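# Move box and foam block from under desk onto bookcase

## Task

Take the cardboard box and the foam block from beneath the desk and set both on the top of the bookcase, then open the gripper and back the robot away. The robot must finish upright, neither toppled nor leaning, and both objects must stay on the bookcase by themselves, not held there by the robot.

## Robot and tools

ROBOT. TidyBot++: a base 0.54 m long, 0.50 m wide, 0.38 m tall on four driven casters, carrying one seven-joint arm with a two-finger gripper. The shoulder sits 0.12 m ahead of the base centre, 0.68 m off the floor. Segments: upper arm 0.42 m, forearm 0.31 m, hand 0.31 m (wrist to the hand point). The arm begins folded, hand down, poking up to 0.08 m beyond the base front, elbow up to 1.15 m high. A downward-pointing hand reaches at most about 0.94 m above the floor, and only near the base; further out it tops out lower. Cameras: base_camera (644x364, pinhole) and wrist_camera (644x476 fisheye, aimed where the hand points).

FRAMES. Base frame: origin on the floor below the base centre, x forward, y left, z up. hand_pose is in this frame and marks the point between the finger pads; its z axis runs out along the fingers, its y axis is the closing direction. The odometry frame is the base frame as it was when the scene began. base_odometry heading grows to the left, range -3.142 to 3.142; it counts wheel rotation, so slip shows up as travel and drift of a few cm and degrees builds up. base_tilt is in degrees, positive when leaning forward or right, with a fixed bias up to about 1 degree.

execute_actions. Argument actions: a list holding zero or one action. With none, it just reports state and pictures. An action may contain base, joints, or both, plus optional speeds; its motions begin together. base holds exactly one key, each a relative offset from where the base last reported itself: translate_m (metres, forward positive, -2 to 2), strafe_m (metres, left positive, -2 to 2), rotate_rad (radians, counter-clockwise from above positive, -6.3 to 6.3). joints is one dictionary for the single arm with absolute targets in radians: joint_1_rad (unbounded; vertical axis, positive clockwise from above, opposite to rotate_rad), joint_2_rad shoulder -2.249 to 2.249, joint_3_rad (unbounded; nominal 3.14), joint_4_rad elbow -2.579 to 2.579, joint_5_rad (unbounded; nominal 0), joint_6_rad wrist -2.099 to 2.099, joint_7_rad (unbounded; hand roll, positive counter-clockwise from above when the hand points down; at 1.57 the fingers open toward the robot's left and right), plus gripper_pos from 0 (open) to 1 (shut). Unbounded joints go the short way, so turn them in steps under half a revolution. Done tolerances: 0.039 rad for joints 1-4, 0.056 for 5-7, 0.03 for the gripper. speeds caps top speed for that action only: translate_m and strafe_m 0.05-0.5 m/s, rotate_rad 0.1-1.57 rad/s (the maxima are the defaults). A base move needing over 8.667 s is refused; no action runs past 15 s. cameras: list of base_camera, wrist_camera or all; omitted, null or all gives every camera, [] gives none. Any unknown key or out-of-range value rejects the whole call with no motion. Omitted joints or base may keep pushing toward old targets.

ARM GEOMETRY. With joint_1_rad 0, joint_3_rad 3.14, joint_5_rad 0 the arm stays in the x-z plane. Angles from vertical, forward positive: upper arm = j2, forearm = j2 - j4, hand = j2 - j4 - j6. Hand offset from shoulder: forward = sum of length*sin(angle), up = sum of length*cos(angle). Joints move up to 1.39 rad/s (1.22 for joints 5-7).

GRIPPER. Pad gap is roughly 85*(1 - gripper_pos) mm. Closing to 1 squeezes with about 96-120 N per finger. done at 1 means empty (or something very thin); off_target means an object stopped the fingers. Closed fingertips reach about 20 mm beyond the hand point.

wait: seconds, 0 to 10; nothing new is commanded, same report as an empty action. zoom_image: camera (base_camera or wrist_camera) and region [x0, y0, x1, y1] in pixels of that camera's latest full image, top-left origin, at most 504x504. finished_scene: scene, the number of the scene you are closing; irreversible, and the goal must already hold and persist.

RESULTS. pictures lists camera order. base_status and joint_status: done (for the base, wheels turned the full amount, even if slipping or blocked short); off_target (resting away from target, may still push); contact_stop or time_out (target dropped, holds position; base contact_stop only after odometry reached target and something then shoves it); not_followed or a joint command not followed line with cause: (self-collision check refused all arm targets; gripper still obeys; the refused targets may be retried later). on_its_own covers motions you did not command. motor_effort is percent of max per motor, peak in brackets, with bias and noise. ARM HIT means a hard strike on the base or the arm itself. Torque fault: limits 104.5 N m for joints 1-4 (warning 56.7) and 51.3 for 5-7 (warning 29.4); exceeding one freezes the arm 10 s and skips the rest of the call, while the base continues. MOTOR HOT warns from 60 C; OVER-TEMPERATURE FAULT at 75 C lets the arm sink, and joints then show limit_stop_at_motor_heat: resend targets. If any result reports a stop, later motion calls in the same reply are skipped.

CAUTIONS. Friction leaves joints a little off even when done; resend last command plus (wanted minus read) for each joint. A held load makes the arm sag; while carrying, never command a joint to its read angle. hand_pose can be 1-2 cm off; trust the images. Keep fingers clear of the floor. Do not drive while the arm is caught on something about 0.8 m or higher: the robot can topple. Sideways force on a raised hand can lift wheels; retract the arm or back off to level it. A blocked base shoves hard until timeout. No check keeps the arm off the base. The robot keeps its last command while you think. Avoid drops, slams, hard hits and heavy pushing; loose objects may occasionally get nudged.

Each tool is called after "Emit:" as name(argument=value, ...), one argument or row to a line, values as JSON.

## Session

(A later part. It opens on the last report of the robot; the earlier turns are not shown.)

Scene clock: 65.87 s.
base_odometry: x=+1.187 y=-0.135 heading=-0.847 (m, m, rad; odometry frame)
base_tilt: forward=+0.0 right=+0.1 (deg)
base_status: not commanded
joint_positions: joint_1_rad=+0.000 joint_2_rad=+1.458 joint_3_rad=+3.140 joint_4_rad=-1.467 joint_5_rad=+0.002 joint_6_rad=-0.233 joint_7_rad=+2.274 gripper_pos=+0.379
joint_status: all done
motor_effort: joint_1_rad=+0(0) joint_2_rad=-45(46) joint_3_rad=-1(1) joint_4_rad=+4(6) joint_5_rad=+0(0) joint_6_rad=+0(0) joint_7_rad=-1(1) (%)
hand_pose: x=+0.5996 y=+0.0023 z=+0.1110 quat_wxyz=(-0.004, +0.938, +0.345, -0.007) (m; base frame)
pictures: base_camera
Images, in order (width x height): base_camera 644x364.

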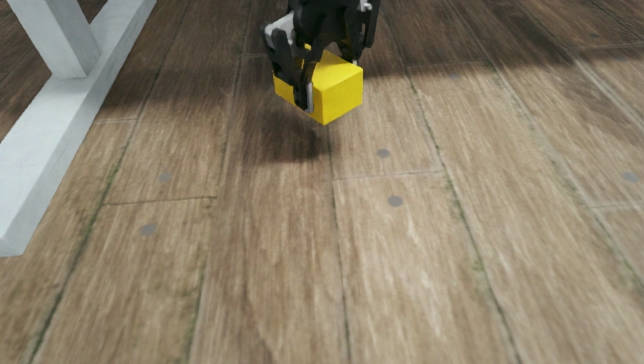

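Emit:
execute_actions(
  actions=[
    {"base": {"translate_m": -0.897}},
  ],
  cameras=[],
)

Emit:
execute_actions(
  actions=[
    {"base": {"rotate_rad": -1.571}, "joints": {"joint_1_rad": 0.0, "joint_2_rad": 0.0, "joint_3_rad": 3.14, "joint_4_rad": -0.70, "joint_5_rad": 0.0, "joint_6_rad": -1.39, "joint_7_rad": 1.57}},
  ],
  cameras=[],
)

Emit:
execute_actions(
  actions=[
    {"base": {"translate_m": 1.6}},
  ],
)

Scene clock: 69.63 s.
base_odometry: x=+0.592 y=+0.537 heading=-0.847 (m, m, rad; odometry frame)
base_tilt: forward=+0.0 right=+0.1 (deg)
base_status: done
joint_positions: joint_1_rad=+0.000 joint_2_rad=+1.458 joint_3_rad=+3.140 joint_4_rad=-1.476 joint_5_rad=+0.002 joint_6_rad=-0.229 joint_7_rad=+2.274 gripper_pos=+0.379
joint_status: not commanded
motor_effort: joint_1_rad=+0(2) joint_2_rad=-44(46) joint_3_rad=-1(3) joint_4_rad=+3(5) joint_5_rad=+0(0) joint_6_rad=+0(1) joint_7_rad=-1(1) (%)
hand_pose: x=+0.5951 y=+0.0023 z=+0.1104 quat_wxyz=(-0.004, +0.938, +0.345, -0.010) (m; base frame)
pictures: none
No camera images: the call's "cameras" was empty. Leave "cameras" out to get every camera's image.

Scene clock: 72.33 s.
base_odometry: x=+0.592 y=+0.537 heading=-2.417 (m, m, rad; odometry frame)
base_tilt: forward=+0.0 right=+0.1 (deg)
base_status: done
joint_positions: joint_1_rad=+0.018 joint_2_rad=+0.001 joint_3_rad=+3.151 joint_4_rad=-0.718 joint_5_rad=+0.002 joint_6_rad=-1.349 joint_7_rad=+1.615 gripper_pos=+0.379
joint_status: all done
motor_effort: joint_1_rad=+0(10) joint_2_rad=-18(55) joint_3_rad=+0(6) joint_4_rad=+16(18) joint_5_rad=+0(2) joint_6_rad=+9(9) joint_7_rad=-1(1) (%)
hand_pose: x=+0.5999 y=-0.0125 z=+1.1906 quat_wxyz=(+0.019, +0.859, +0.007, +0.511) (m; base frame)
pictures: none
No camera images: the call's "cameras" was empty. Leave "cameras" out to get every camera's image.

Scene clock: 76.80 s.
base_odometry: x=-0.607 y=-0.523 heading=-2.418 (m, m, rad; odometry frame)
base_tilt: forward=+0.0 right=+0.1 (deg)
base_status: done
joint_positions: joint_1_rad=+0.018 joint_2_rad=+0.003 joint_3_rad=+3.151 joint_4_rad=-0.718 joint_5_rad=+0.002 joint_6_rad=-1.352 joint_7_rad=+1.615 gripper_pos=+0.379
joint_status: not commanded
motor_effort: joint_1_rad=+0(0) joint_2_rad=-21(23) joint_3_rad=+0(0) joint_4_rad=+17(18) joint_5_rad=+1(1) joint_6_rad=+8(9) joint_7_rad=-1(1) (%)
hand_pose: x=+0.6007 y=-0.0125 z=+1.1888 quat_wxyz=(+0.019, +0.861, +0.007, +0.509) (m; base frame)
pictures: base_camera, wrist_camera
camera_calibration (this result's frames):
wrist_camera: T_world_to_cam=[[0.0129399, -0.999649, -0.0231337, 0.0156678], [-0.442449, 0.0150233, -0.896668, 1.39134], [0.8967, 0.0218382, -0.442099, 0.123337], [0, 0, 0, 1]] pos_world=[0.504798, -0.00793364, 1.30246]
Images, in order (width x height): base_camera 644x364, wrist_camera 644x476.

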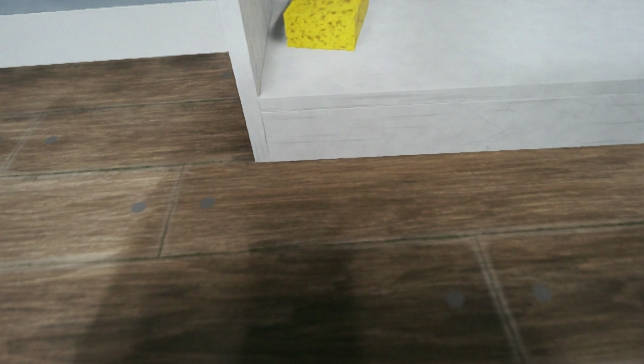

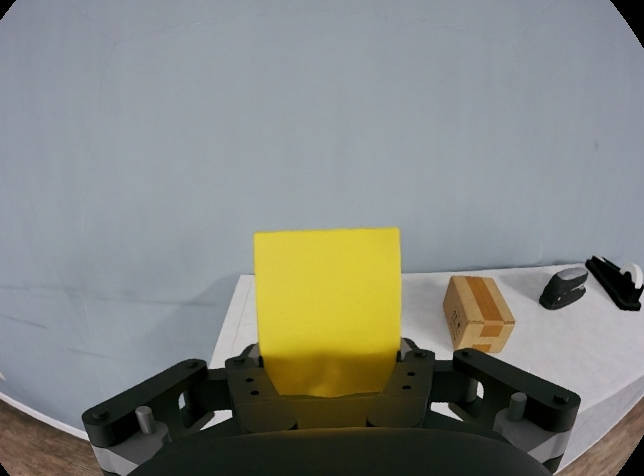

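Emit:
execute_actions(
  actions=[
    {"base": {"translate_m": 0.15}},
  ],
  cameras=[],
)

Emit:
execute_actions(
  actions=[
    {"joints": {"joint_6_rad": -1.655}},
  ],
  cameras=["wrist_camera"],
)

Scene clock: 78.83 s.
base_odometry: x=-0.719 y=-0.622 heading=-2.418 (m, m, rad; odometry frame)
base_tilt: forward=+0.0 right=+0.1 (deg)
base_status: done
joint_positions: joint_1_rad=+0.018 joint_2_rad=+0.009 joint_3_rad=+3.151 joint_4_rad=-0.718 joint_5_rad=+0.002 joint_6_rad=-1.353 joint_7_rad=+1.615 gripper_pos=+0.379
joint_status: not commanded
motor_effort: joint_1_rad=+0(1) joint_2_rad=-20(23) joint_3_rad=+0(0) joint_4_rad=+17(18) joint_5_rad=+0(1) joint_6_rad=+8(8) joint_7_rad=-1(1) (%)
hand_pose: x=+0.6037 y=-0.0126 z=+1.1858 quat_wxyz=(+0.019, +0.862, +0.007, +0.506) (m; base frame)
pictures: none
No camera images: the call's "cameras" was empty. Leave "cameras" out to get every camera's image.

Scene clock: 79.53 s.
base_odometry: x=-0.719 y=-0.622 heading=-2.418 (m, m, rad; odometry frame)
base_tilt: forward=+0.0 right=+0.1 (deg)
base_status: not commanded
joint_positions: joint_1_rad=+0.018 joint_2_rad=+0.009 joint_3_rad=+3.151 joint_4_rad=-0.717 joint_5_rad=+0.002 joint_6_rad=-1.634 joint_7_rad=+1.615 gripper_pos=+0.379
joint_status: all done
motor_effort: joint_1_rad=+0(0) joint_2_rad=-18(19) joint_3_rad=+0(0) joint_4_rad=+16(17) joint_5_rad=+0(1) joint_6_rad=+7(8) joint_7_rad=-1(1) (%)
hand_pose: x=+0.5509 y=-0.0111 z=+1.1167 quat_wxyz=(+0.015, +0.925, +0.007, +0.381) (m; base frame)
pictures: wrist_camera
camera_calibration (this result's frames):
wrist_camera: T_world_to_cam=[[0.00430184, -0.999415, -0.0339322, 0.0328427], [-0.677901, 0.0220308, -0.734823, 1.25371], [0.735141, 0.0261638, -0.67741, 0.487948], [0, 0, 0, 1]] pos_world=[0.491041, -0.00756339, 1.25291]
Images, in order (width x height): wrist_camera 644x476.

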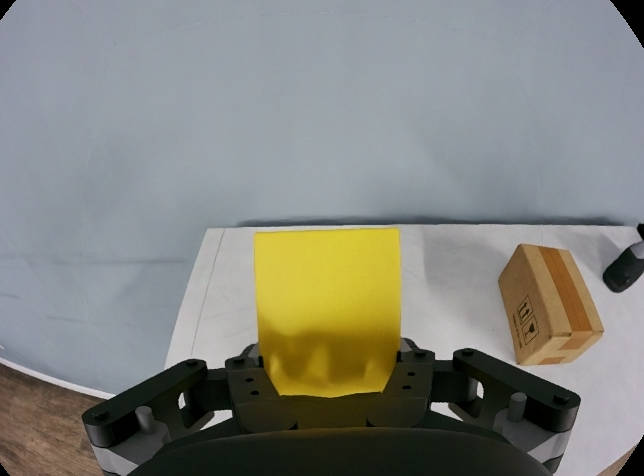

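Emit:
execute_actions(
  actions=[
    {"joints": {"joint_6_rad": -1.69}},
  ],
  cameras=[],
)

Emit:
execute_actions(
  actions=[
    {"joints": {"gripper_pos": 0.0}},
  ],
  cameras=["wrist_camera"],
)

Scene clock: 80.23 s.
base_odometry: x=-0.719 y=-0.622 heading=-2.418 (m, m, rad; odometry frame)
base_tilt: forward=+0.0 right=+0.1 (deg)
base_status: not commanded
joint_positions: joint_1_rad=+0.018 joint_2_rad=+0.009 joint_3_rad=+3.151 joint_4_rad=-0.717 joint_5_rad=+0.002 joint_6_rad=-1.651 joint_7_rad=+1.615 gripper_pos=+0.379
joint_status: all done
motor_effort: joint_1_rad=+0(0) joint_2_rad=-18(18) joint_3_rad=+0(0) joint_4_rad=+16(16) joint_5_rad=+0(1) joint_6_rad=+7(6) joint_7_rad=+0(0) (%)
hand_pose: x=+0.5472 y=-0.0110 z=+1.1130 quat_wxyz=(+0.014, +0.928, +0.007, +0.373) (m; base frame)
pictures: none
No camera images: the call's "cameras" was empty. Leave "cameras" out to get every camera's image.

Scene clock: 81.33 s.
base_odometry: x=-0.719 y=-0.622 heading=-2.418 (m, m, rad; odometry frame)
base_tilt: forward=+0.0 right=+0.0 (deg)
base_status: not commanded
joint_positions: joint_1_rad=+0.018 joint_2_rad=+0.009 joint_3_rad=+3.151 joint_4_rad=-0.717 joint_5_rad=+0.002 joint_6_rad=-1.651 joint_7_rad=+1.615 gripper_pos=+0.000
joint_status: all done
motor_effort: joint_1_rad=+0(0) joint_2_rad=-17(18) joint_3_rad=+0(0) joint_4_rad=+16(16) joint_5_rad=+0(0) joint_6_rad=+6(7) joint_7_rad=-1(1) (%)
hand_pose: x=+0.5472 y=-0.0110 z=+1.1130 quat_wxyz=(+0.014, +0.928, +0.007, +0.373) (m; base frame)
pictures: wrist_camera
camera_calibration (this result's frames):
wrist_camera: T_world_to_cam=[[0.00370554, -0.999398, -0.0344843, 0.0337791], [-0.690097, 0.0224012, -0.72337, 1.24244], [0.723708, 0.026478, -0.689599, 0.508046], [0, 0, 0, 1]] pos_world=[0.489601, -0.00752539, 1.25026]
Images, in order (width x height): wrist_camera 644x476.

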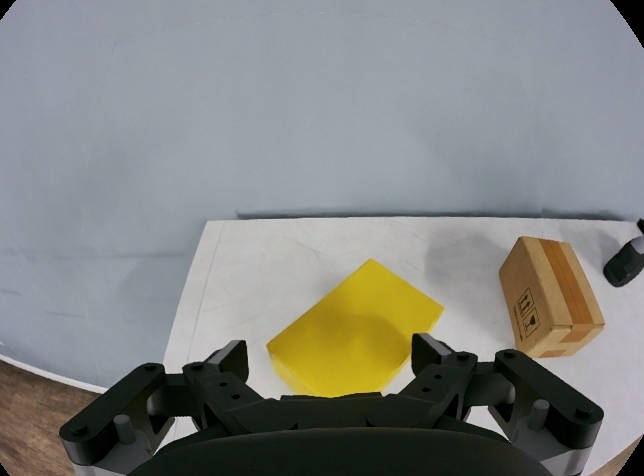

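The foam block is down. Lifting the hand clear and backing away.

Emit:
execute_actions(
  actions=[
    {"joints": {"joint_6_rad": -1.30}},
  ],
  cameras=[],
)

Emit:
execute_actions(
  actions=[
    {"base": {"translate_m": -0.5}, "joints": {"joint_6_rad": -1.45}},
  ],
  cameras=["wrist_camera"],
)

Scene clock: 82.47 s.
base_odometry: x=-0.719 y=-0.622 heading=-2.418 (m, m, rad; odometry frame)
base_tilt: forward=+0.0 right=+0.0 (deg)
base_status: not commanded
joint_positions: joint_1_rad=+0.018 joint_2_rad=+0.009 joint_3_rad=+3.151 joint_4_rad=-0.714 joint_5_rad=+0.002 joint_6_rad=-1.324 joint_7_rad=+1.615 gripper_pos=+0.000
joint_status: all done
motor_effort: joint_1_rad=+0(0) joint_2_rad=-18(19) joint_3_rad=+0(0) joint_4_rad=+16(16) joint_5_rad=+1(0) joint_6_rad=+7(8) joint_7_rad=-1(1) (%)
hand_pose: x=+0.6076 y=-0.0127 z=+1.1954 quat_wxyz=(+0.020, +0.854, +0.007, +0.520) (m; base frame)
pictures: none
No camera images: the call's "cameras" was empty. Leave "cameras" out to get every camera's image.

Scene clock: 84.93 s.
base_odometry: x=-0.344 y=-0.291 heading=-2.418 (m, m, rad; odometry frame)
base_tilt: forward=+0.0 right=+0.1 (deg)
base_status: done
joint_positions: joint_1_rad=+0.018 joint_2_rad=-0.005 joint_3_rad=+3.150 joint_4_rad=-0.714 joint_5_rad=+0.002 joint_6_rad=-1.415 joint_7_rad=+1.615 gripper_pos=+0.000
joint_status: all done
motor_effort: joint_1_rad=+0(1) joint_2_rad=-18(25) joint_3_rad=+0(1) joint_4_rad=+16(18) joint_5_rad=+0(1) joint_6_rad=+8(7) joint_7_rad=-1(1) (%)
hand_pose: x=+0.5863 y=-0.0120 z=+1.1781 quat_wxyz=(+0.018, +0.873, +0.007, +0.487) (m; base frame)
pictures: wrist_camera
camera_calibration (this result's frames):
wrist_camera: T_world_to_cam=[[0.0120684, -0.999608, -0.0252798, 0.0191905], [-0.486347, 0.0162217, -0.873615, 1.37396], [0.873682, 0.0228379, -0.48596, 0.196721], [0, 0, 0, 1]] pos_world=[0.496117, -0.00759769, 1.2964]
Images, in order (width x height): wrist_camera 644x476.

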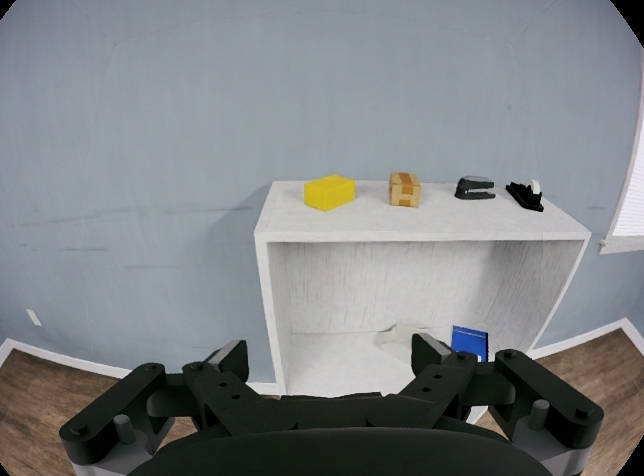

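Both objects are on top of the bookcase and the robot is clear. Ending scene 2.

Emit:
finished_scene(
  scene=2,
)

The scene is finished: the task was done.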